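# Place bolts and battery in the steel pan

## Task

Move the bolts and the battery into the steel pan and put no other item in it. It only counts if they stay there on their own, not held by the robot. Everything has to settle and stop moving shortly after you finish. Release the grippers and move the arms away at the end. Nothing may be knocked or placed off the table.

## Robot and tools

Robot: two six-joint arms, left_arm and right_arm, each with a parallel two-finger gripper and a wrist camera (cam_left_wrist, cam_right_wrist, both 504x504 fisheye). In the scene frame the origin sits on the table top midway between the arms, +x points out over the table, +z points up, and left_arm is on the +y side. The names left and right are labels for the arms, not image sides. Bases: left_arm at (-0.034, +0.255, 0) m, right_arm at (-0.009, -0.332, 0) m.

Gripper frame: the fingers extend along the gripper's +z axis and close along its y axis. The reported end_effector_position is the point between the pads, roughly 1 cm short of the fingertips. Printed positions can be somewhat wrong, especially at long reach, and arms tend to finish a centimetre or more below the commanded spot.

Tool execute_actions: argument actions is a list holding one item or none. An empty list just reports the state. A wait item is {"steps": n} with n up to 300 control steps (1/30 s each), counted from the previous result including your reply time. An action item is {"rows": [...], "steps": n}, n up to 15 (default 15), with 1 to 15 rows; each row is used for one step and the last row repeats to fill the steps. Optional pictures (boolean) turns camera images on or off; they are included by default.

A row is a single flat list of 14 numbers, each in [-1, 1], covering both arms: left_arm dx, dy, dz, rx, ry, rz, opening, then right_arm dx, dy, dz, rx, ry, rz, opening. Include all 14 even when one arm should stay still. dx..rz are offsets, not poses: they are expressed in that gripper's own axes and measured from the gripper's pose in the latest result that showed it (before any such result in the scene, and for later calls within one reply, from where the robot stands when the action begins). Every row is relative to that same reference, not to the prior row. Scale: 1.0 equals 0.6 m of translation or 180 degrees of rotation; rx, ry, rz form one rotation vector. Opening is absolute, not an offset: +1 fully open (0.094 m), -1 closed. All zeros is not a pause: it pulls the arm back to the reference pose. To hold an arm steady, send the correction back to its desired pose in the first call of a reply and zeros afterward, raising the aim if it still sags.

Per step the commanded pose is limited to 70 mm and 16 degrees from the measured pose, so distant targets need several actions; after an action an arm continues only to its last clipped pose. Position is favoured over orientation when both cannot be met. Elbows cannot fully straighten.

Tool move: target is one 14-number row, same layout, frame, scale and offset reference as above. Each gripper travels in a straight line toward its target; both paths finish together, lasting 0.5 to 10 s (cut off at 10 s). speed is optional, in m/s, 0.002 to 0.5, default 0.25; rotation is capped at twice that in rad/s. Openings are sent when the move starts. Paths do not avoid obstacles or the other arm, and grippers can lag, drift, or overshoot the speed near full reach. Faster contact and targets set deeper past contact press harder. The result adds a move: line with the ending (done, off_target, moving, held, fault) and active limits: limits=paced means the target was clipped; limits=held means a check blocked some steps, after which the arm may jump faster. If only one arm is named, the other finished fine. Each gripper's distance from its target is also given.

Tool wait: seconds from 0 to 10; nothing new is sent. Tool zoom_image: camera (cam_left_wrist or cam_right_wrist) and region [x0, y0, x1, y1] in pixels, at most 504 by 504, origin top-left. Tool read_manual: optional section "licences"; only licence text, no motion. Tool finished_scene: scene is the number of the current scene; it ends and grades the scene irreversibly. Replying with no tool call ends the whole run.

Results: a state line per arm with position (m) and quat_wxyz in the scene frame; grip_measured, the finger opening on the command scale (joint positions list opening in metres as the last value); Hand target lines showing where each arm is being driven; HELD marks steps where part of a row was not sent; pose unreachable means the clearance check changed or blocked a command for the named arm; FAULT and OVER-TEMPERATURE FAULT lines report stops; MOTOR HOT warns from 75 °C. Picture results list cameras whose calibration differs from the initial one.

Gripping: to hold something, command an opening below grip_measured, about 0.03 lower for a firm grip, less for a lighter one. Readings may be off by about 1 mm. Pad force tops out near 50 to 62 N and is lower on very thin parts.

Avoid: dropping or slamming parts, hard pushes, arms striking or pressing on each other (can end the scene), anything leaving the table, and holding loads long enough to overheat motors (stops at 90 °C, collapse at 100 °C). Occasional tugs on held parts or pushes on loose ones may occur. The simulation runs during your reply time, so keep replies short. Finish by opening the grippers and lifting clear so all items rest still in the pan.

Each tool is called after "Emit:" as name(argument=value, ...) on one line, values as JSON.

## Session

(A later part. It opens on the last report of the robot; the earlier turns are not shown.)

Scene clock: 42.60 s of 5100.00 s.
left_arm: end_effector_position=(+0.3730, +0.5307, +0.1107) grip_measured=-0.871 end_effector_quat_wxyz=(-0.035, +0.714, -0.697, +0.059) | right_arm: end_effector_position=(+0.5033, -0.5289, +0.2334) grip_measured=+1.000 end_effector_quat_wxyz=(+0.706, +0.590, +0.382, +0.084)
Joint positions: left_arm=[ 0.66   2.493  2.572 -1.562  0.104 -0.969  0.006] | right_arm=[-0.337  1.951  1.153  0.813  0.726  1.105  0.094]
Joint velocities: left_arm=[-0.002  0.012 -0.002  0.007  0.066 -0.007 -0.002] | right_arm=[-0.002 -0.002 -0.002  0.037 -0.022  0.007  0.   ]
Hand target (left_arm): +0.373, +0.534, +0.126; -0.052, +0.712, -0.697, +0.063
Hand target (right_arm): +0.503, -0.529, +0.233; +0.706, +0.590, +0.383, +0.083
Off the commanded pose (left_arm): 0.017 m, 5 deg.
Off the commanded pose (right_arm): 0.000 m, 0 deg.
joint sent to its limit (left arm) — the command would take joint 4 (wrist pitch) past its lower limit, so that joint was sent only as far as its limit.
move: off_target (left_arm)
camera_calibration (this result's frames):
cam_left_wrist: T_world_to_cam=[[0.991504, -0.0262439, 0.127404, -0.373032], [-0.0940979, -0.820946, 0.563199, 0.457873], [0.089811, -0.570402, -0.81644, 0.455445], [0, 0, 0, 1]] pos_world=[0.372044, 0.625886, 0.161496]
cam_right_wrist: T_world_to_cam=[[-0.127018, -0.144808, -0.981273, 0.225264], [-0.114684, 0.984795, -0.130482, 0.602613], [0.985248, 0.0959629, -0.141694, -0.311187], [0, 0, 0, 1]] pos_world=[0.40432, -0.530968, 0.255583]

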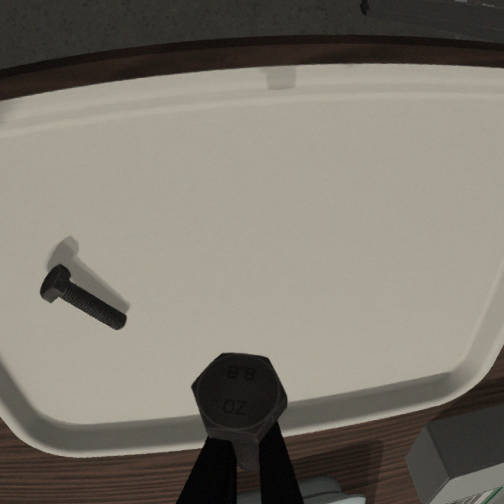

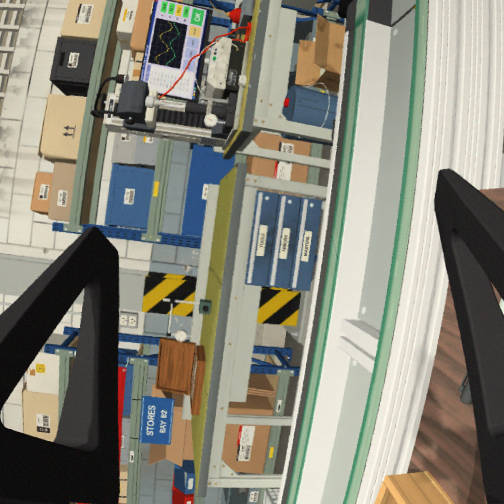

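Emit:
move(target=[0.735,-0.06,-0.02,0,0,0.5,-0.9,0,0,0,0,0,0,1])

Emit:
move(target=[-0.01,0,0.16,0,0,0,-0.9,0,0,0,0,0,0,1], speed=0.12)

Scene clock: 50.17 s of 5100.00 s.
left_arm: end_effector_position=(+0.4148, +0.0924, +0.1299) grip_measured=-0.870 end_effector_quat_wxyz=(+0.055, -0.012, +0.998, -0.003) | right_arm: end_effector_position=(+0.5033, -0.5289, +0.2334) grip_measured=+1.000 end_effector_quat_wxyz=(+0.706, +0.591, +0.381, +0.085)
Joint positions: left_arm=[-0.333  2.384  2.453 -1.536 -0.035 -0.384  0.006] | right_arm=[-0.337  1.951  1.153  0.813  0.726  1.108  0.094]
Joint velocities: left_arm=[-0.007 -0.002  0.012 -0.007  0.037  0.066 -0.   ] | right_arm=[-0.007  0.002  0.002 -0.022 -0.022 -0.022  0.   ]
Hand target (left_arm): +0.419, +0.094, +0.141; +0.070, -0.011, +0.998, -0.002
Hand target (right_arm): +0.503, -0.529, +0.233; +0.706, +0.590, +0.382, +0.084
Off the commanded pose (left_arm): 0.013 m, 2 deg.
Off the commanded pose (right_arm): 0.000 m, 0 deg.
After step 90, 0.70 s passed at rest.
move: off_target (left_arm)
camera_calibration (this result's frames):
cam_left_wrist: T_world_to_cam=[[-0.0279287, -0.999602, -0.00395629, 0.101399], [-0.893558, 0.0231913, 0.448348, 0.359702], [-0.448078, 0.016057, -0.89385, 0.396349], [0, 0, 0, 1]] pos_world=[0.501842, 0.0866522, 0.193407]
cam_right_wrist: T_world_to_cam=[[-0.124421, -0.142658, -0.981921, 0.225245], [-0.11438, 0.985075, -0.128623, 0.602174], [0.985615, 0.0963089, -0.138881, -0.311845], [0, 0, 0, 1]] pos_world=[0.404261, -0.53102, 0.255317]

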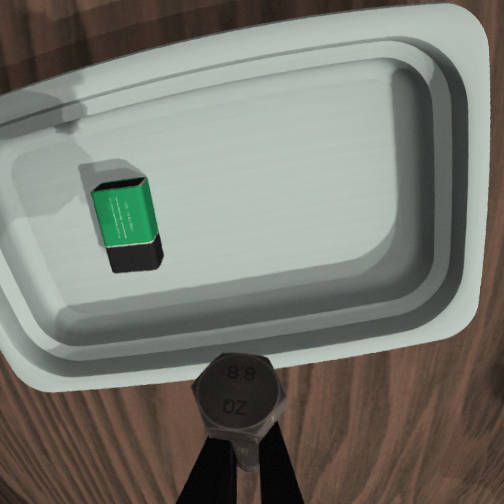

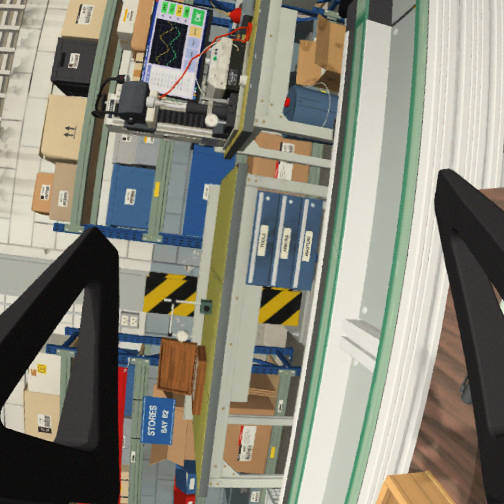

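Scene clock: 51.53 s of 5100.00 s.
left_arm: end_effector_position=(+0.4251, +0.0885, +0.0288) grip_measured=-0.870 end_effector_quat_wxyz=(+0.041, -0.009, +0.999, +0.003) | right_arm: end_effector_position=(+0.5033, -0.5289, +0.2334) grip_measured=+1.000 end_effector_quat_wxyz=(+0.706, +0.591, +0.380, +0.087)
Joint positions: left_arm=[-0.333  2.424  2.122 -1.194 -0.035 -0.381  0.006] | right_arm=[-0.337  1.951  1.153  0.813  0.726  1.112  0.094]
Joint velocities: left_arm=[ 0.017  0.002  0.027 -0.022  0.022  0.066 -0.   ] | right_arm=[-0.002  0.002 -0.012 -0.007 -0.066  0.022  0.   ]
Hand target (left_arm): +0.431, +0.091, +0.035; +0.055, -0.012, +0.998, -0.003
Hand target (right_arm): +0.503, -0.529, +0.233; +0.706, +0.591, +0.381, +0.086
Off the commanded pose (left_arm): 0.010 m, 2 deg.
Off the commanded pose (right_arm): 0.000 m, 0 deg.
move: done
camera_calibration (this result's frames):
cam_left_wrist: T_world_to_cam=[[-0.0319849, -0.999386, -0.0142919, 0.0993674], [-0.880314, 0.0213968, 0.473908, 0.408133], [-0.473312, 0.0277393, -0.880458, 0.32002], [0, 0, 0, 1]] pos_world=[0.513933, 0.0816965, 0.0897666]
cam_right_wrist: T_world_to_cam=[[-0.121822, -0.140508, -0.982556, 0.225223], [-0.114081, 0.985351, -0.126763, 0.601735], [0.985974, 0.0966488, -0.136067, -0.312503], [0, 0, 0, 1]] pos_world=[0.404204, -0.531072, 0.255051]

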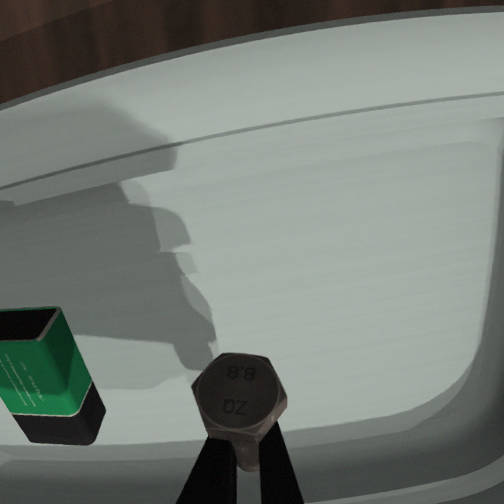

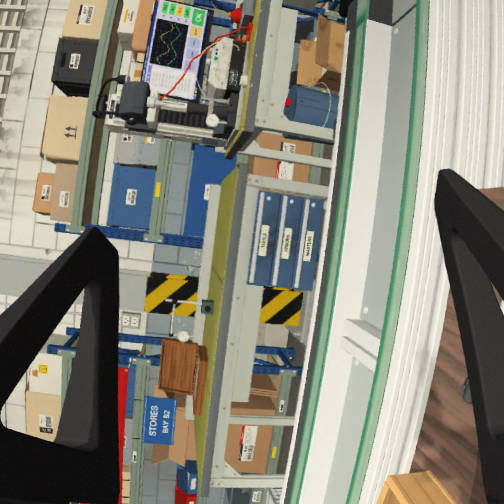

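Emit:
move(target=[-0.02,0,0.01,0,0,0,-0.9,0,0,0,0,0,0,1], speed=0.08)

Emit:
move(target=[0,0,0,0,0,0,-0.3,0,0,0,0,0,0,1])

Emit:
move(target=[0,0,-0.21,0,0,0,-0.1,0,0,0,0,0,0,1])

Emit:
move(target=[0.18,0.67,-0.03,0,0,0.32,-0.1,0,0,0,0,0,0,1])

Emit:
move(target=[0,0,0.1,0,0,0,-0.1,0,0,0,0,0,0,1])

Scene clock: 55.93 s of 5100.00 s.
left_arm: end_effector_position=(+0.4295, +0.0868, +0.0121) grip_measured=-0.870 end_effector_quat_wxyz=(+0.028, -0.007, +1.000, +0.008) | right_arm: end_effector_position=(+0.5033, -0.5289, +0.2334) grip_measured=+1.000 end_effector_quat_wxyz=(+0.706, +0.592, +0.379, +0.088)
Joint positions: left_arm=[-0.333  2.495  2.185 -1.215 -0.035 -0.376  0.006] | right_arm=[-0.337  1.951  1.153  0.813  0.726  1.115  0.094]
Joint velocities: left_arm=[-0.017  0.012  0.022 -0.022 -0.022 -0.007  0.   ] | right_arm=[-0.012  0.002 -0.022 -0.007  0.007 -0.037  0.   ]
Hand target (left_arm): +0.437, +0.089, +0.024; +0.041, -0.009, +0.999, +0.003
Hand target (right_arm): +0.503, -0.529, +0.233; +0.706, +0.591, +0.380, +0.087
Off the commanded pose (left_arm): 0.014 m, 2 deg.
Off the commanded pose (right_arm): 0.000 m, 0 deg.
After step 90, 0.57 s passed at rest.
move: off_target (left_arm)
camera_calibration (this result's frames):
cam_left_wrist: T_world_to_cam=[[-0.0366619, -0.99905, -0.0235593, 0.099689], [-0.867566, 0.0201187, 0.496915, 0.414317], [-0.495969, 0.0386571, -0.867479, 0.316085], [0, 0, 0, 1]] pos_world=[0.519871, 0.0790398, 0.0706652]
cam_right_wrist: T_world_to_cam=[[-0.119511, -0.138595, -0.983112, 0.225201], [-0.11382, 0.985593, -0.125108, 0.601345], [0.986287, 0.0969457, -0.133564, -0.313088], [0, 0, 0, 1]] pos_world=[0.404153, -0.531117, 0.254814]

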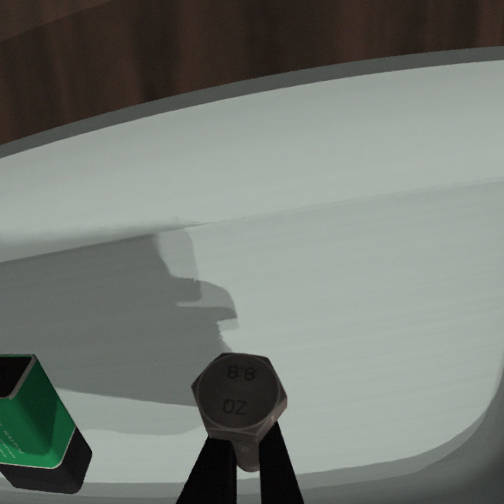

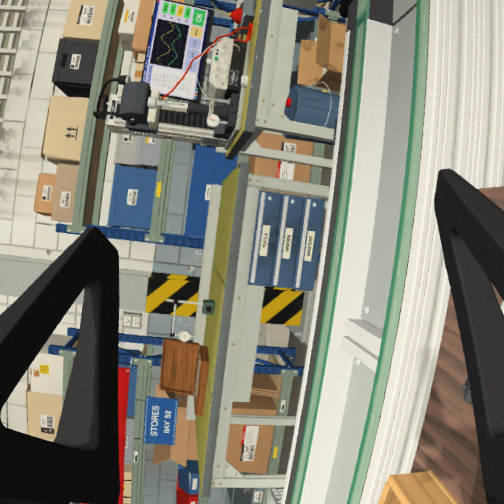

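Scene clock: 56.43 s of 5100.00 s.
left_arm: end_effector_position=(+0.4295, +0.0868, +0.0121) grip_measured=-0.301 end_effector_quat_wxyz=(+0.028, -0.007, +1.000, +0.008) | right_arm: end_effector_position=(+0.5033, -0.5289, +0.2334) grip_measured=+1.000 end_effector_quat_wxyz=(+0.706, +0.593, +0.378, +0.089)
Joint positions: left_arm=[-0.333  2.495  2.185 -1.215 -0.035 -0.376  0.033] | right_arm=[-0.337  1.951  1.153  0.813  0.726  1.118  0.094]
Joint velocities: left_arm=[-0.002 -0.012 -0.017  0.007 -0.007 -0.022 -0.   ] | right_arm=[ 0.002  0.007 -0.007 -0.051 -0.007 -0.007  0.   ]
Hand target (left_arm): +0.430, +0.087, +0.012; +0.028, -0.007, +1.000, +0.008
Hand target (right_arm): +0.503, -0.529, +0.233; +0.706, +0.592, +0.379, +0.088
Off the commanded pose (left_arm): 0.000 m, 0 deg.
Off the commanded pose (right_arm): 0.000 m, 0 deg.
move: done
camera_calibration (this result's frames):
cam_left_wrist: T_world_to_cam=[[-0.0366619, -0.99905, -0.0235593, 0.099689], [-0.867566, 0.0201187, 0.496915, 0.414317], [-0.495969, 0.0386571, -0.867479, 0.316085], [0, 0, 0, 1]] pos_world=[0.519871, 0.0790398, 0.0706652]
cam_right_wrist: T_world_to_cam=[[-0.117198, -0.136681, -0.983658, 0.225177], [-0.113562, 0.985831, -0.123452, 0.600955], [0.986594, 0.0972377, -0.13106, -0.313672], [0, 0, 0, 1]] pos_world=[0.404103, -0.531162, 0.254577]

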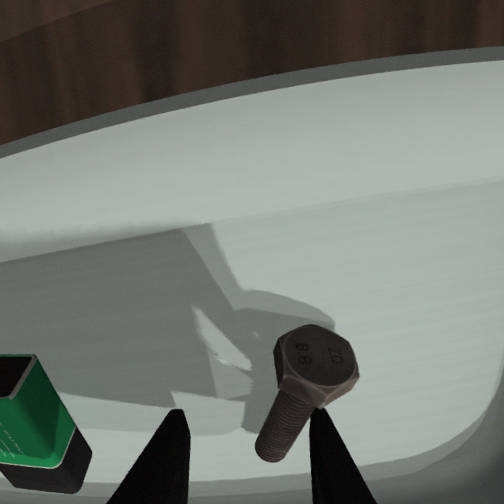

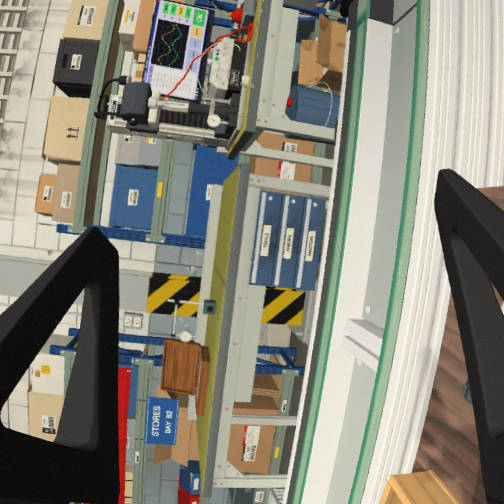

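Scene clock: 57.53 s of 5100.00 s.
left_arm: end_effector_position=(+0.4224, +0.0895, +0.1247) grip_measured=-0.101 end_effector_quat_wxyz=(+0.055, -0.008, +0.998, -0.003) | right_arm: end_effector_position=(+0.5033, -0.5289, +0.2334) grip_measured=+1.000 end_effector_quat_wxyz=(+0.705, +0.593, +0.377, +0.090)
Joint positions: left_arm=[-0.333  2.443  2.54  -1.563 -0.035 -0.376  0.042] | right_arm=[-0.337  1.951  1.153  0.813  0.726  1.121  0.094]
Joint velocities: left_arm=[-0.002  0.002 -0.007 -0.051 -0.007 -0.066 -0.   ] | right_arm=[ 0.002  0.007 -0.007 -0.022 -0.022  0.007  0.   ]
Hand target (left_arm): +0.422, +0.087, +0.137; +0.067, -0.007, +0.998, -0.007
Hand target (right_arm): +0.503, -0.529, +0.233; +0.705, +0.593, +0.378, +0.089
Off the commanded pose (left_arm): 0.014 m, 3 deg.
Off the commanded pose (right_arm): 0.000 m, 0 deg.
joint sent to its limit (left arm) — the command would take joint 4 (wrist pitch) past its lower limit, so that joint was sent only as far as its limit.
move: off_target (left_arm)
camera_calibration (this result's frames):
cam_left_wrist: T_world_to_cam=[[-0.0358887, -0.999343, -0.00495799, 0.102173], [-0.893203, 0.029851, 0.448662, 0.368092], [-0.44822, 0.0205304, -0.893688, 0.394805], [0, 0, 0, 1]] pos_world=[0.509407, 0.0830121, 0.18819]
cam_right_wrist: T_world_to_cam=[[-0.114595, -0.134526, -0.984262, 0.225147], [-0.113277, 0.986096, -0.121588, 0.600516], [0.986933, 0.0975604, -0.128241, -0.31433], [0, 0, 0, 1]] pos_world=[0.404048, -0.531212, 0.25431]

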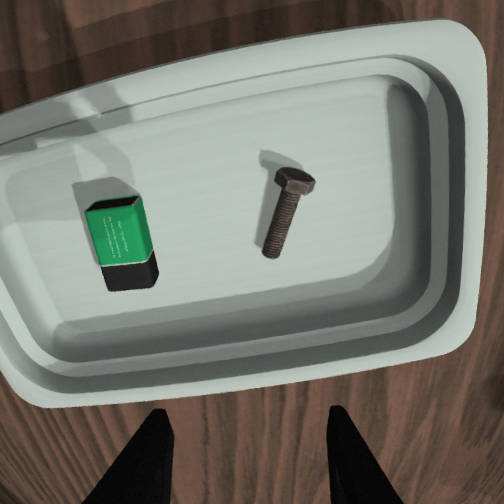

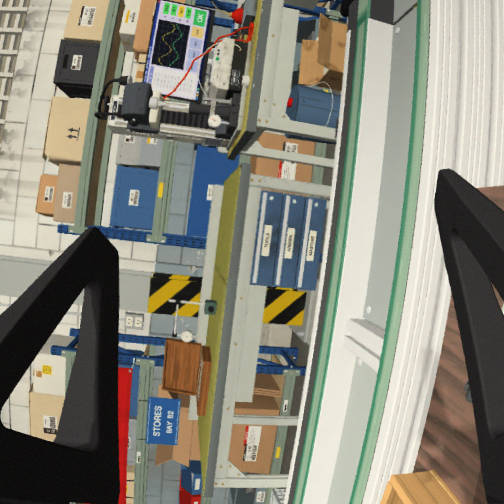

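Scene clock: 60.23 s of 5100.00 s.
left_arm: end_effector_position=(+0.2973, +0.4871, +0.1087) grip_measured=-0.101 end_effector_quat_wxyz=(+0.043, +0.468, +0.883, +0.006) | right_arm: end_effector_position=(+0.5033, -0.5289, +0.2334) grip_measured=+1.000 end_effector_quat_wxyz=(+0.705, +0.594, +0.376, +0.091)
Joint positions: left_arm=[ 0.669  2.044  1.816 -1.293  0.072  1.613  0.042] | right_arm=[-0.337  1.951  1.153  0.813  0.726  1.125  0.094]
Joint velocities: left_arm=[ 0.037 -0.002 -0.002  0.037 -0.022  0.007  0.   ] | right_arm=[-0.012 -0.002 -0.027 -0.051  0.066 -0.095  0.   ]
Hand target (left_arm): +0.303, +0.485, +0.117; +0.054, +0.473, +0.879, +0.009
Hand target (right_arm): +0.503, -0.529, +0.233; +0.705, +0.593, +0.377, +0.090
Off the commanded pose (left_arm): 0.022 m, 2 deg.
Off the commanded pose (right_arm): 0.000 m, 0 deg.
move: off_target (left_arm)
camera_calibration (this result's frames):
cam_left_wrist: T_world_to_cam=[[-0.852989, -0.518415, -0.0604631, 0.509598], [-0.47898, 0.731508, 0.485257, -0.2172], [-0.207335, 0.442879, -0.872279, 0.0366276], [0, 0, 0, 1]] pos_world=[0.338241, 0.406845, 0.168159]
cam_right_wrist: T_world_to_cam=[[-0.111991, -0.13237, -0.984853, 0.225115], [-0.112996, 0.986356, -0.119722, 0.600077], [0.987264, 0.097877, -0.12542, -0.314988], [0, 0, 0, 1]] pos_world=[0.403993, -0.531262, 0.254043]

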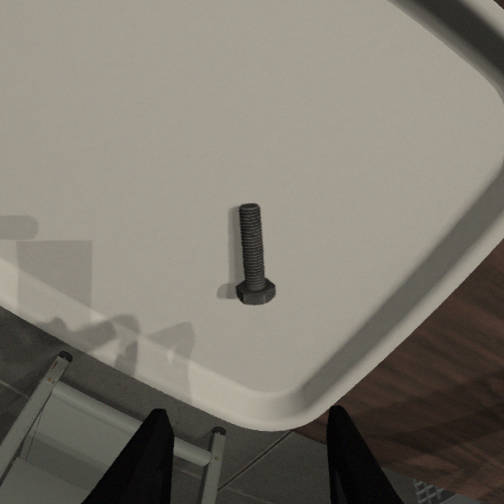

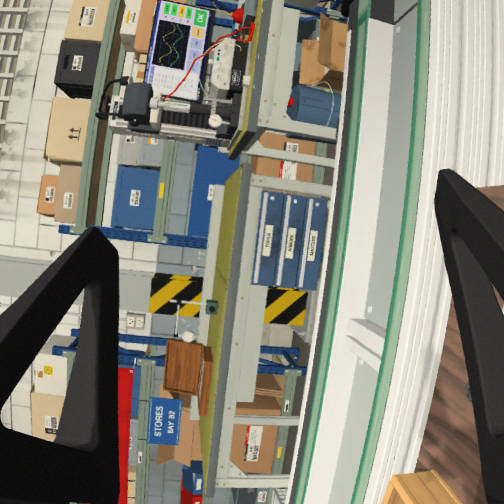

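Scene clock: 61.27 s of 5100.00 s.
left_arm: end_effector_position=(+0.2984, +0.4879, +0.0456) grip_measured=-0.101 end_effector_quat_wxyz=(+0.039, +0.465, +0.884, -0.002) | right_arm: end_effector_position=(+0.5033, -0.5289, +0.2334) grip_measured=+1.000 end_effector_quat_wxyz=(+0.705, +0.595, +0.375, +0.092)
Joint positions: left_arm=[ 0.669  2.094  1.639 -1.085  0.072  1.606  0.042] | right_arm=[-0.337  1.951  1.153  0.813  0.726  1.128  0.094]
Joint velocities: left_arm=[-0.032  0.007 -0.027 -0.007 -0.051 -0.022  0.   ] | right_arm=[ 0.002 -0.012  0.027  0.066  0.007 -0.095  0.   ]
Hand target (left_arm): +0.303, +0.485, +0.049; +0.043, +0.468, +0.883, +0.006
Hand target (right_arm): +0.503, -0.529, +0.233; +0.705, +0.594, +0.376, +0.091
Off the commanded pose (left_arm): 0.006 m, 1 deg.
Off the commanded pose (right_arm): 0.000 m, 0 deg.
move: done
camera_calibration (this result's frames):
cam_left_wrist: T_world_to_cam=[[-0.850368, -0.524494, -0.0421887, 0.508475], [-0.476635, 0.733839, 0.484045, -0.18842], [-0.222919, 0.431725, -0.874026, -0.00839675], [0, 0, 0, 1]] pos_world=[0.340712, 0.408587, 0.105316]
cam_right_wrist: T_world_to_cam=[[-0.109674, -0.130452, -0.98537, 0.225084], [-0.112751, 0.986584, -0.118063, 0.599688], [0.987552, 0.0981531, -0.122912, -0.315572], [0, 0, 0, 1]] pos_world=[0.403945, -0.531305, 0.253805]

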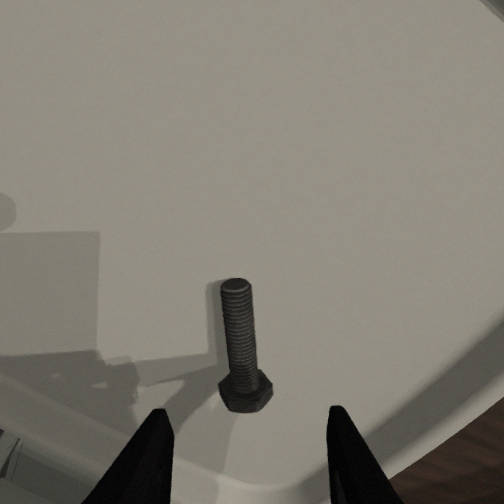

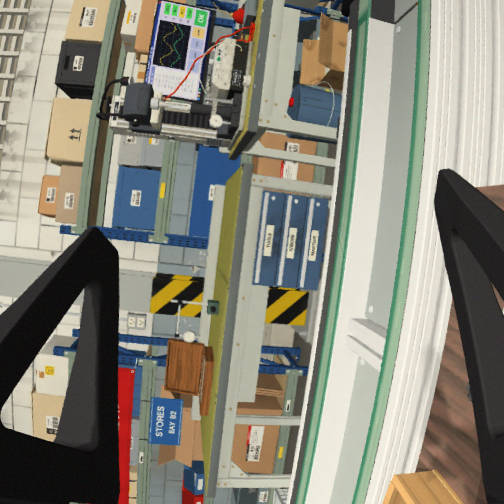

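Emit:
move(target=[-0.025,0.008,0.055,0,0,0,-0.1,0,0,0,0,0,0,1], speed=0.07)

Scene clock: 64.63 s of 5100.00 s.
left_arm: end_effector_position=(+0.3119, +0.4793, +0.0149) grip_measured=-0.101 end_effector_quat_wxyz=(+0.038, +0.465, +0.885, -0.004) | right_arm: end_effector_position=(+0.5033, -0.5289, +0.2334) grip_measured=+1.000 end_effector_quat_wxyz=(+0.705, +0.595, +0.374, +0.094)
Joint positions: left_arm=[ 0.632  2.153  1.606 -0.996  0.071  1.569  0.042] | right_arm=[-0.337  1.951  1.153  0.813  0.726  1.131  0.094]
Joint velocities: left_arm=[-0.002 -0.002 -0.012  0.037 -0.022 -0.051  0.001] | right_arm=[ 0.002 -0.027 -0.002  0.022 -0.095 -0.095  0.   ]
Hand target (left_arm): +0.313, +0.477, +0.014; +0.039, +0.465, +0.884, -0.001
Hand target (right_arm): +0.503, -0.529, +0.233; +0.705, +0.595, +0.375, +0.092
Off the commanded pose (left_arm): 0.003 m, 0 deg.
Off the commanded pose (right_arm): 0.000 m, 0 deg.
move: done
camera_calibration (this result's frames):
cam_left_wrist: T_world_to_cam=[[-0.850396, -0.524879, -0.0364627, 0.514278], [-0.474494, 0.735127, 0.484195, -0.162099], [-0.227339, 0.429058, -0.8742, -0.0258191], [0, 0, 0, 1]] pos_world=[0.354555, 0.400175, 0.0746683]
cam_right_wrist: T_world_to_cam=[[-0.107067, -0.128293, -0.98594, 0.225047], [-0.11248, 0.986837, -0.116195, 0.599249], [0.987869, 0.098458, -0.120088, -0.316229], [0, 0, 0, 1]] pos_world=[0.403892, -0.531354, 0.253537]

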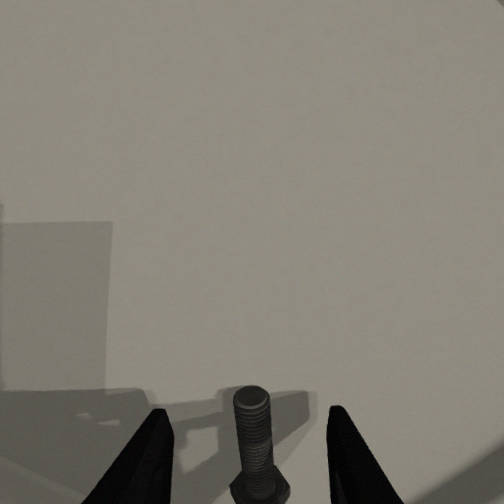

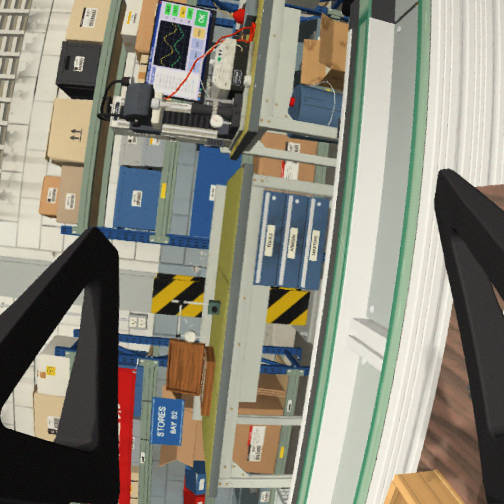

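A bit too far toward the tip.

Emit:
move(target=[0.02,0,0.014,0,0,0,-0.1,0,0,0,0,0,0,1], speed=0.05)

Emit:
move(target=[0,0,0,0,0,0,-0.9,0,0,0,0,0,0,1])

Emit:
move(target=[0,0,-0.22,0,0,-0.31,-0.9,0,0,0,0,0,0,1])

Scene clock: 68.03 s of 5100.00 s.
left_arm: end_effector_position=(+0.3090, +0.4877, +0.0087) grip_measured=-0.101 end_effector_quat_wxyz=(+0.038, +0.465, +0.884, -0.003) | right_arm: end_effector_position=(+0.5033, -0.5289, +0.2334) grip_measured=+1.000 end_effector_quat_wxyz=(+0.705, +0.596, +0.373, +0.095)
Joint positions: left_arm=[ 0.653  2.169  1.606 -0.98   0.071  1.59   0.042] | right_arm=[-0.337  1.951  1.153  0.813  0.726  1.135  0.094]
Joint velocities: left_arm=[ 0.002 -0.007 -0.002 -0.022  0.007  0.022 -0.   ] | right_arm=[-0.012 -0.007  0.007 -0.022  0.037  0.007  0.   ]
Hand target (left_arm): +0.306, +0.488, +0.006; +0.038, +0.465, +0.885, -0.005
Hand target (right_arm): +0.503, -0.529, +0.233; +0.705, +0.595, +0.374, +0.094
Off the commanded pose (left_arm): 0.005 m, 0 deg.
Off the commanded pose (right_arm): 0.000 m, 0 deg.
move: done
camera_calibration (this result's frames):
cam_left_wrist: T_world_to_cam=[[-0.85073, -0.524232, -0.037929, 0.515838], [-0.47441, 0.734806, 0.484762, -0.166505], [-0.226257, 0.430396, -0.873823, -0.0364807], [0, 0, 0, 1]] pos_world=[0.351593, 0.408469, 0.0684028]
cam_right_wrist: T_world_to_cam=[[-0.104458, -0.126133, -0.986498, 0.225007], [-0.112214, 0.987085, -0.114326, 0.59881], [0.988178, 0.0987567, -0.117263, -0.316886], [0, 0, 0, 1]] pos_world=[0.403839, -0.531401, 0.253269]

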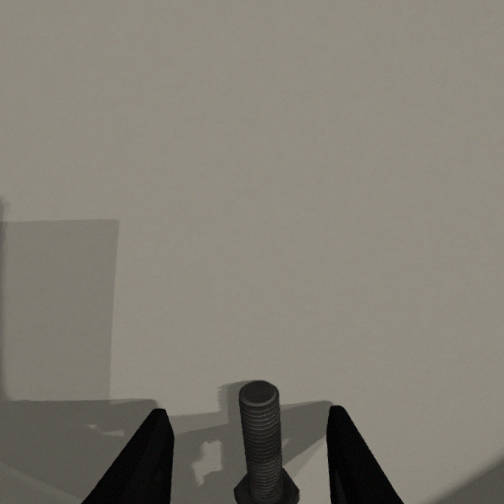

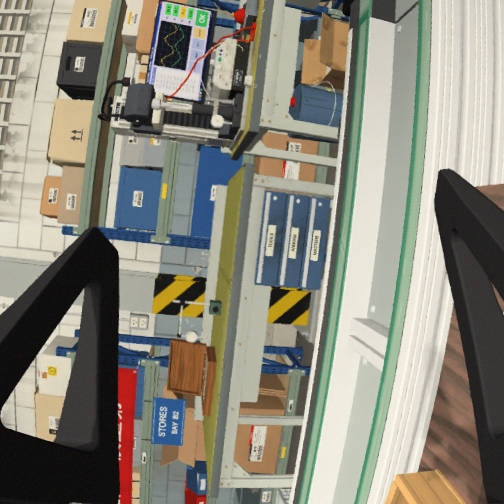

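Scene clock: 68.53 s of 5100.00 s.
left_arm: end_effector_position=(+0.3091, +0.4877, +0.0087) grip_measured=-0.873 end_effector_quat_wxyz=(+0.038, +0.465, +0.884, -0.003) | right_arm: end_effector_position=(+0.5033, -0.5289, +0.2334) grip_measured=+1.000 end_effector_quat_wxyz=(+0.705, +0.596, +0.372, +0.096)
Joint positions: left_arm=[ 0.653  2.169  1.606 -0.979  0.071  1.59   0.006] | right_arm=[-0.337  1.951  1.153  0.813  0.726  1.138  0.094]
Joint velocities: left_arm=[ 0.012  0.002 -0.002  0.037  0.022 -0.081 -0.001] | right_arm=[-0.012  0.007 -0.017 -0.037  0.037 -0.007  0.   ]
Hand target (left_arm): +0.309, +0.488, +0.009; +0.038, +0.465, +0.884, -0.003
Hand target (right_arm): +0.503, -0.529, +0.233; +0.705, +0.596, +0.373, +0.095
Off the commanded pose (left_arm): 0.000 m, 0 deg.
Off the commanded pose (right_arm): 0.000 m, 0 deg.
move: done
camera_calibration (this result's frames):
cam_left_wrist: T_world_to_cam=[[-0.850719, -0.524223, -0.0383092, 0.515928], [-0.474561, 0.734698, 0.484779, -0.166411], [-0.225987, 0.43059, -0.873797, -0.0366636], [0, 0, 0, 1]] pos_world=[0.351652, 0.40851, 0.0684009]
cam_right_wrist: T_world_to_cam=[[-0.102138, -0.124212, -0.986985, 0.224969], [-0.111982, 0.987303, -0.112663, 0.59842], [0.988447, 0.099017, -0.114751, -0.31747], [0, 0, 0, 1]] pos_world=[0.403792, -0.531443, 0.253031]

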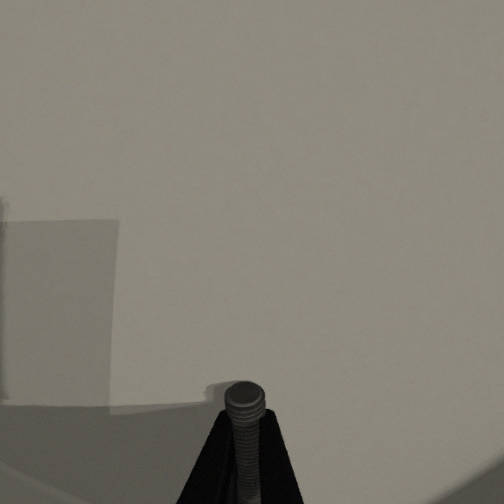

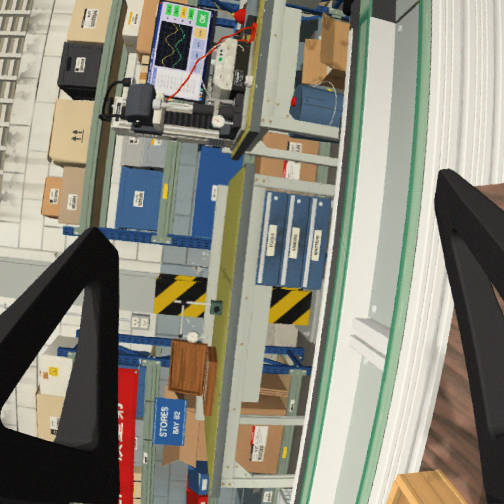

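Scene clock: 71.10 s of 5100.00 s.
left_arm: end_effector_position=(+0.2979, +0.4885, +0.1256) grip_measured=-0.873 end_effector_quat_wxyz=(+0.018, +0.005, +0.999, -0.031) | right_arm: end_effector_position=(+0.5033, -0.5289, +0.2334) grip_measured=+1.000 end_effector_quat_wxyz=(+0.704, +0.597, +0.371, +0.097)
Joint positions: left_arm=[ 0.67   2.12   1.998 -1.458  0.071  0.65   0.006] | right_arm=[-0.337  1.951  1.153  0.813  0.726  1.141  0.094]
Joint velocities: left_arm=[-0.002  0.012  0.007  0.037  0.066 -0.066 -0.   ] | right_arm=[-0.012  0.002 -0.002  0.037  0.051 -0.037  0.   ]
Hand target (left_arm): +0.299, +0.494, +0.140; +0.032, -0.003, +0.999, -0.021
Hand target (right_arm): +0.503, -0.529, +0.233; +0.705, +0.596, +0.372, +0.096
Off the commanded pose (left_arm): 0.016 m, 2 deg.
Off the commanded pose (right_arm): 0.000 m, 0 deg.
move: off_target (left_arm)
camera_calibration (this result's frames):
cam_left_wrist: T_world_to_cam=[[-0.0616616, -0.99662, 0.0542777, 0.495324], [-0.856321, 0.0807616, 0.510091, 0.201047], [-0.51275, -0.0150261, -0.858406, 0.363823], [0, 0, 0, 1]] pos_world=[0.389254, 0.48288, 0.18287]
cam_right_wrist: T_world_to_cam=[[-0.0995272, -0.122049, -0.987521, 0.224924], [-0.111725, 0.987544, -0.110792, 0.597982], [0.988743, 0.099304, -0.111923, -0.318127], [0, 0, 0, 1]] pos_world=[0.403741, -0.53149, 0.252763]

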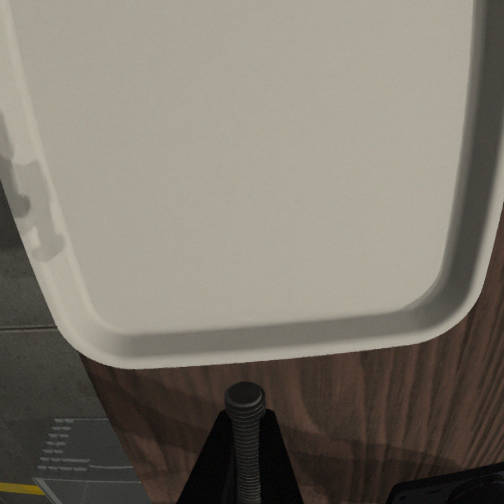

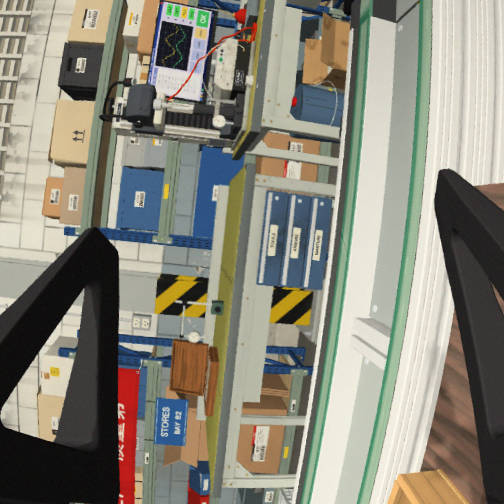

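Emit:
move(target=[-0.235,-0.63,0.04,0,-0.06,0,-0.9,0,0,0,0,0,0,1])

Emit:
move(target=[0,0,0.16,0,0,0,-0.9,0,0,0,0,0,0,1], speed=0.12)

Scene clock: 75.30 s of 5100.00 s.
left_arm: end_effector_position=(+0.4331, +0.1091, +0.1161) grip_measured=-0.873 end_effector_quat_wxyz=(+0.099, +0.010, +0.995, -0.017) | right_arm: end_effector_position=(+0.5033, -0.5289, +0.2334) grip_measured=+1.000 end_effector_quat_wxyz=(+0.704, +0.598, +0.371, +0.098)
Joint positions: left_arm=[-0.285  2.28   2.201 -1.293 -0.027 -0.292  0.006] | right_arm=[-0.337  1.951  1.153  0.813  0.726  1.144  0.094]
Joint velocities: left_arm=[-0.007  0.007 -0.002 -0.066 -0.022 -0.051 -0.   ] | right_arm=[-0.017 -0.022  0.002 -0.051 -0.007 -0.022  0.   ]
Hand target (left_arm): +0.439, +0.113, +0.129; +0.115, +0.002, +0.993, -0.016
Hand target (right_arm): +0.503, -0.529, +0.233; +0.704, +0.597, +0.372, +0.097
Off the commanded pose (left_arm): 0.014 m, 2 deg.
Off the commanded pose (right_arm): 0.000 m, 0 deg.
move: off_target (left_arm)
camera_calibration (this result's frames):
cam_left_wrist: T_world_to_cam=[[-0.0728691, -0.997208, 0.0163449, 0.135377], [-0.927478, 0.0737813, 0.366525, 0.400555], [-0.366707, 0.0115488, -0.930265, 0.36141], [0, 0, 0, 1]] pos_world=[0.513903, 0.101271, 0.187181]
cam_right_wrist: T_world_to_cam=[[-0.097205, -0.120126, -0.987988, 0.224881], [-0.111501, 0.987754, -0.109127, 0.597592], [0.988999, 0.0995539, -0.109409, -0.318711], [0, 0, 0, 1]] pos_world=[0.403696, -0.531531, 0.252524]

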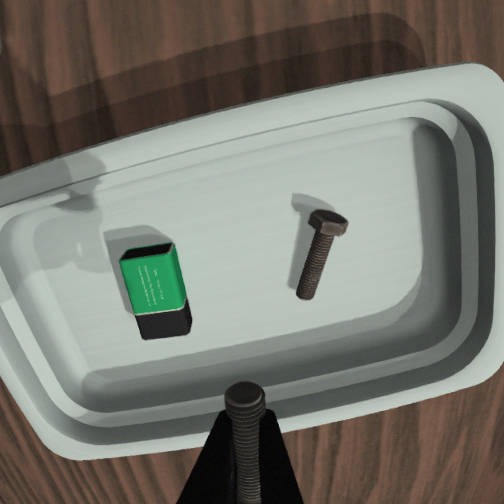

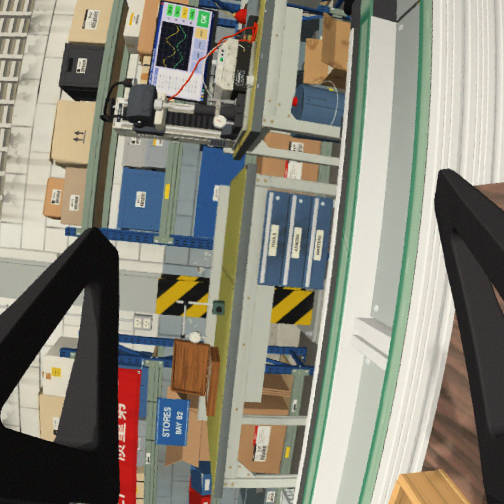

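Scene clock: 76.67 s of 5100.00 s.
left_arm: end_effector_position=(+0.4469, +0.1046, +0.0160) grip_measured=-0.873 end_effector_quat_wxyz=(+0.084, +0.010, +0.996, -0.012) | right_arm: end_effector_position=(+0.5033, -0.5289, +0.2334) grip_measured=+1.000 end_effector_quat_wxyz=(+0.704, +0.598, +0.369, +0.099)
Joint positions: left_arm=[-0.285  2.392  2.003 -1.012 -0.027 -0.292  0.006] | right_arm=[-0.337  1.951  1.153  0.813  0.726  1.148  0.094]
Joint velocities: left_arm=[ 0.007 -0.007 -0.007 -0.007 -0.051 -0.037 -0.   ] | right_arm=[ 0.002 -0.017  0.007 -0.007 -0.022  0.051  0.   ]
Hand target (left_arm): +0.452, +0.104, +0.022; +0.098, +0.010, +0.995, -0.017
Hand target (right_arm): +0.503, -0.529, +0.233; +0.704, +0.598, +0.370, +0.098
Off the commanded pose (left_arm): 0.008 m, 2 deg.
Off the commanded pose (right_arm): 0.000 m, 0 deg.
move: done
camera_calibration (this result's frames):
cam_left_wrist: T_world_to_cam=[[-0.0725041, -0.997326, 0.00912313, 0.133499], [-0.916586, 0.0702351, 0.39362, 0.445435], [-0.393209, 0.020177, -0.919228, 0.28423], [0, 0, 0, 1]] pos_world=[0.529721, 0.0961215, 0.0847213]
cam_right_wrist: T_world_to_cam=[[-0.0945913, -0.117961, -0.988503, 0.224831], [-0.111253, 0.987988, -0.107253, 0.597153], [0.98928, 0.0998291, -0.106579, -0.319367], [0, 0, 0, 1]] pos_world=[0.403646, -0.531577, 0.252255]

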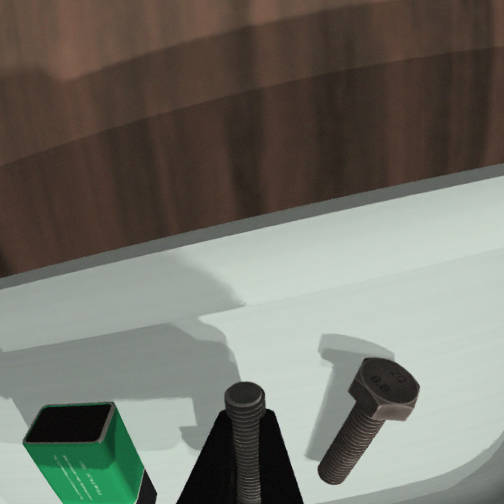

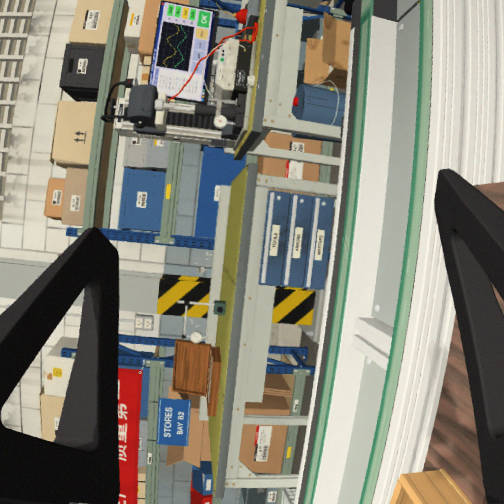

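Emit:
move(target=[0,0,0,0,0,0,-0.5,0,0,0,0,0,0,1])

Emit:
move(target=[0,0,-0.27,0,0,0,-0.5,0,0,0,0,0,0,1])

Scene clock: 79.33 s of 5100.00 s.
left_arm: end_effector_position=(+0.4473, +0.1045, +0.0161) grip_measured=-0.501 end_effector_quat_wxyz=(+0.085, +0.010, +0.996, -0.013) | right_arm: end_effector_position=(+0.5033, -0.5289, +0.2334) grip_measured=+1.000 end_effector_quat_wxyz=(+0.704, +0.599, +0.368, +0.101)
Joint positions: left_arm=[-0.285  2.392  2.003 -1.011 -0.027 -0.292  0.023] | right_arm=[-0.337  1.951  1.153  0.813  0.726  1.151  0.094]
Joint velocities: left_arm=[ 0.002 -0.022 -0.022  0.007 -0.007  0.037  0.   ] | right_arm=[ 0.027  0.007 -0.012 -0.066 -0.037 -0.081  0.   ]
Hand target (left_arm): +0.447, +0.105, +0.016; +0.084, +0.010, +0.996, -0.012
Hand target (right_arm): +0.503, -0.529, +0.233; +0.704, +0.598, +0.369, +0.099
Off the commanded pose (left_arm): 0.000 m, 0 deg.
Off the commanded pose (right_arm): 0.000 m, 0 deg.
move: done
camera_calibration (this result's frames):
cam_left_wrist: T_world_to_cam=[[-0.0725176, -0.997322, 0.00948905, 0.133408], [-0.917156, 0.0704207, 0.392257, 0.446002], [-0.391875, 0.0197426, -0.919807, 0.283888], [0, 0, 0, 1]] pos_world=[0.529976, 0.0960382, 0.0849091]
cam_right_wrist: T_world_to_cam=[[-0.0919763, -0.115795, -0.989006, 0.224778], [-0.111011, 0.988217, -0.105379, 0.596715], [0.989554, 0.100098, -0.103747, -0.320023], [0, 0, 0, 1]] pos_world=[0.403596, -0.531621, 0.251986]

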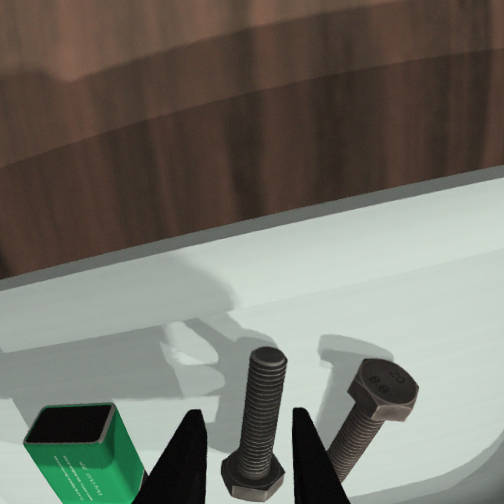

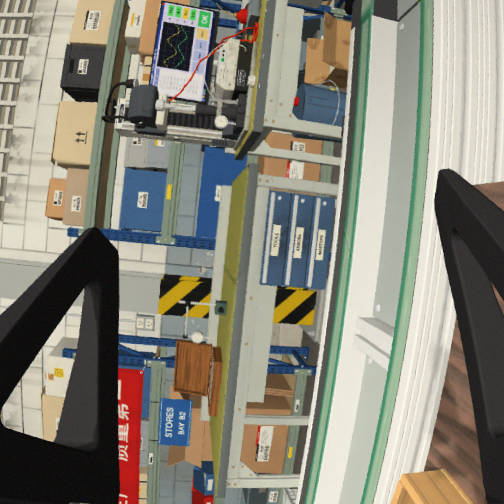

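Scene clock: 80.73 s of 5100.00 s.
left_arm: end_effector_position=(+0.4201, +0.1133, +0.1660) grip_measured=-0.501 end_effector_quat_wxyz=(+0.088, +0.010, +0.996, -0.013) | right_arm: end_effector_position=(+0.5033, -0.5289, +0.2334) grip_measured=+1.000 end_effector_quat_wxyz=(+0.704, +0.599, +0.367, +0.102)
Joint positions: left_arm=[-0.285  2.329  2.498 -1.564 -0.027 -0.292  0.023] | right_arm=[-0.337  1.951  1.153  0.813  0.726  1.155  0.094]
Joint velocities: left_arm=[-0.002  0.012  0.002 -0.037 -0.007 -0.007 -0.002] | right_arm=[-0.002 -0.002 -0.017  0.051  0.007 -0.051  0.   ]
Hand target (left_arm): +0.419, +0.111, +0.175; +0.096, +0.010, +0.995, -0.016
Hand target (right_arm): +0.503, -0.529, +0.233; +0.704, +0.599, +0.368, +0.101
Off the commanded pose (left_arm): 0.011 m, 0 deg.
Off the commanded pose (right_arm): 0.000 m, 0 deg.
joint sent to its limit (left arm) — the command would take joint 4 (wrist pitch) past its lower limit, so that joint was sent only as far as its limit.
move: off_target (left_arm)
camera_calibration (this result's frames):
cam_left_wrist: T_world_to_cam=[[-0.0725652, -0.997307, 0.0106781, 0.138656], [-0.918995, 0.0710195, 0.387819, 0.363086], [-0.387533, 0.018329, -0.921674, 0.409648], [0, 0, 0, 1]] pos_world=[0.502488, 0.104988, 0.23527]
cam_right_wrist: T_world_to_cam=[[-0.0893602, -0.113627, -0.989497, 0.224722], [-0.110774, 0.988441, -0.103502, 0.596276], [0.98982, 0.100361, -0.100914, -0.320679], [0, 0, 0, 1]] pos_world=[0.403548, -0.531666, 0.251717]

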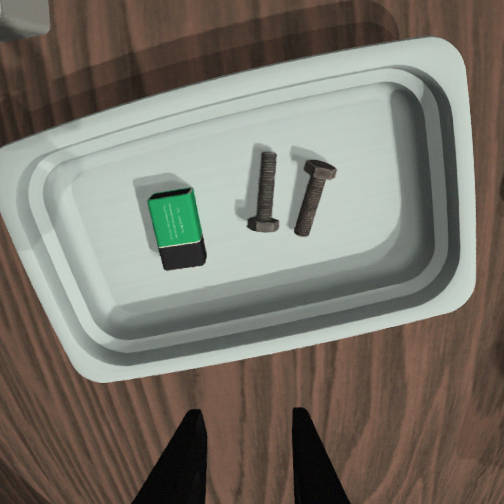

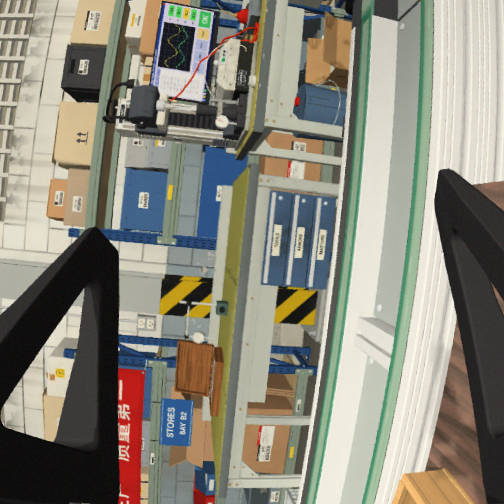

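Emit:
finished_scene(scene=2)

The scene is finished: the task was done.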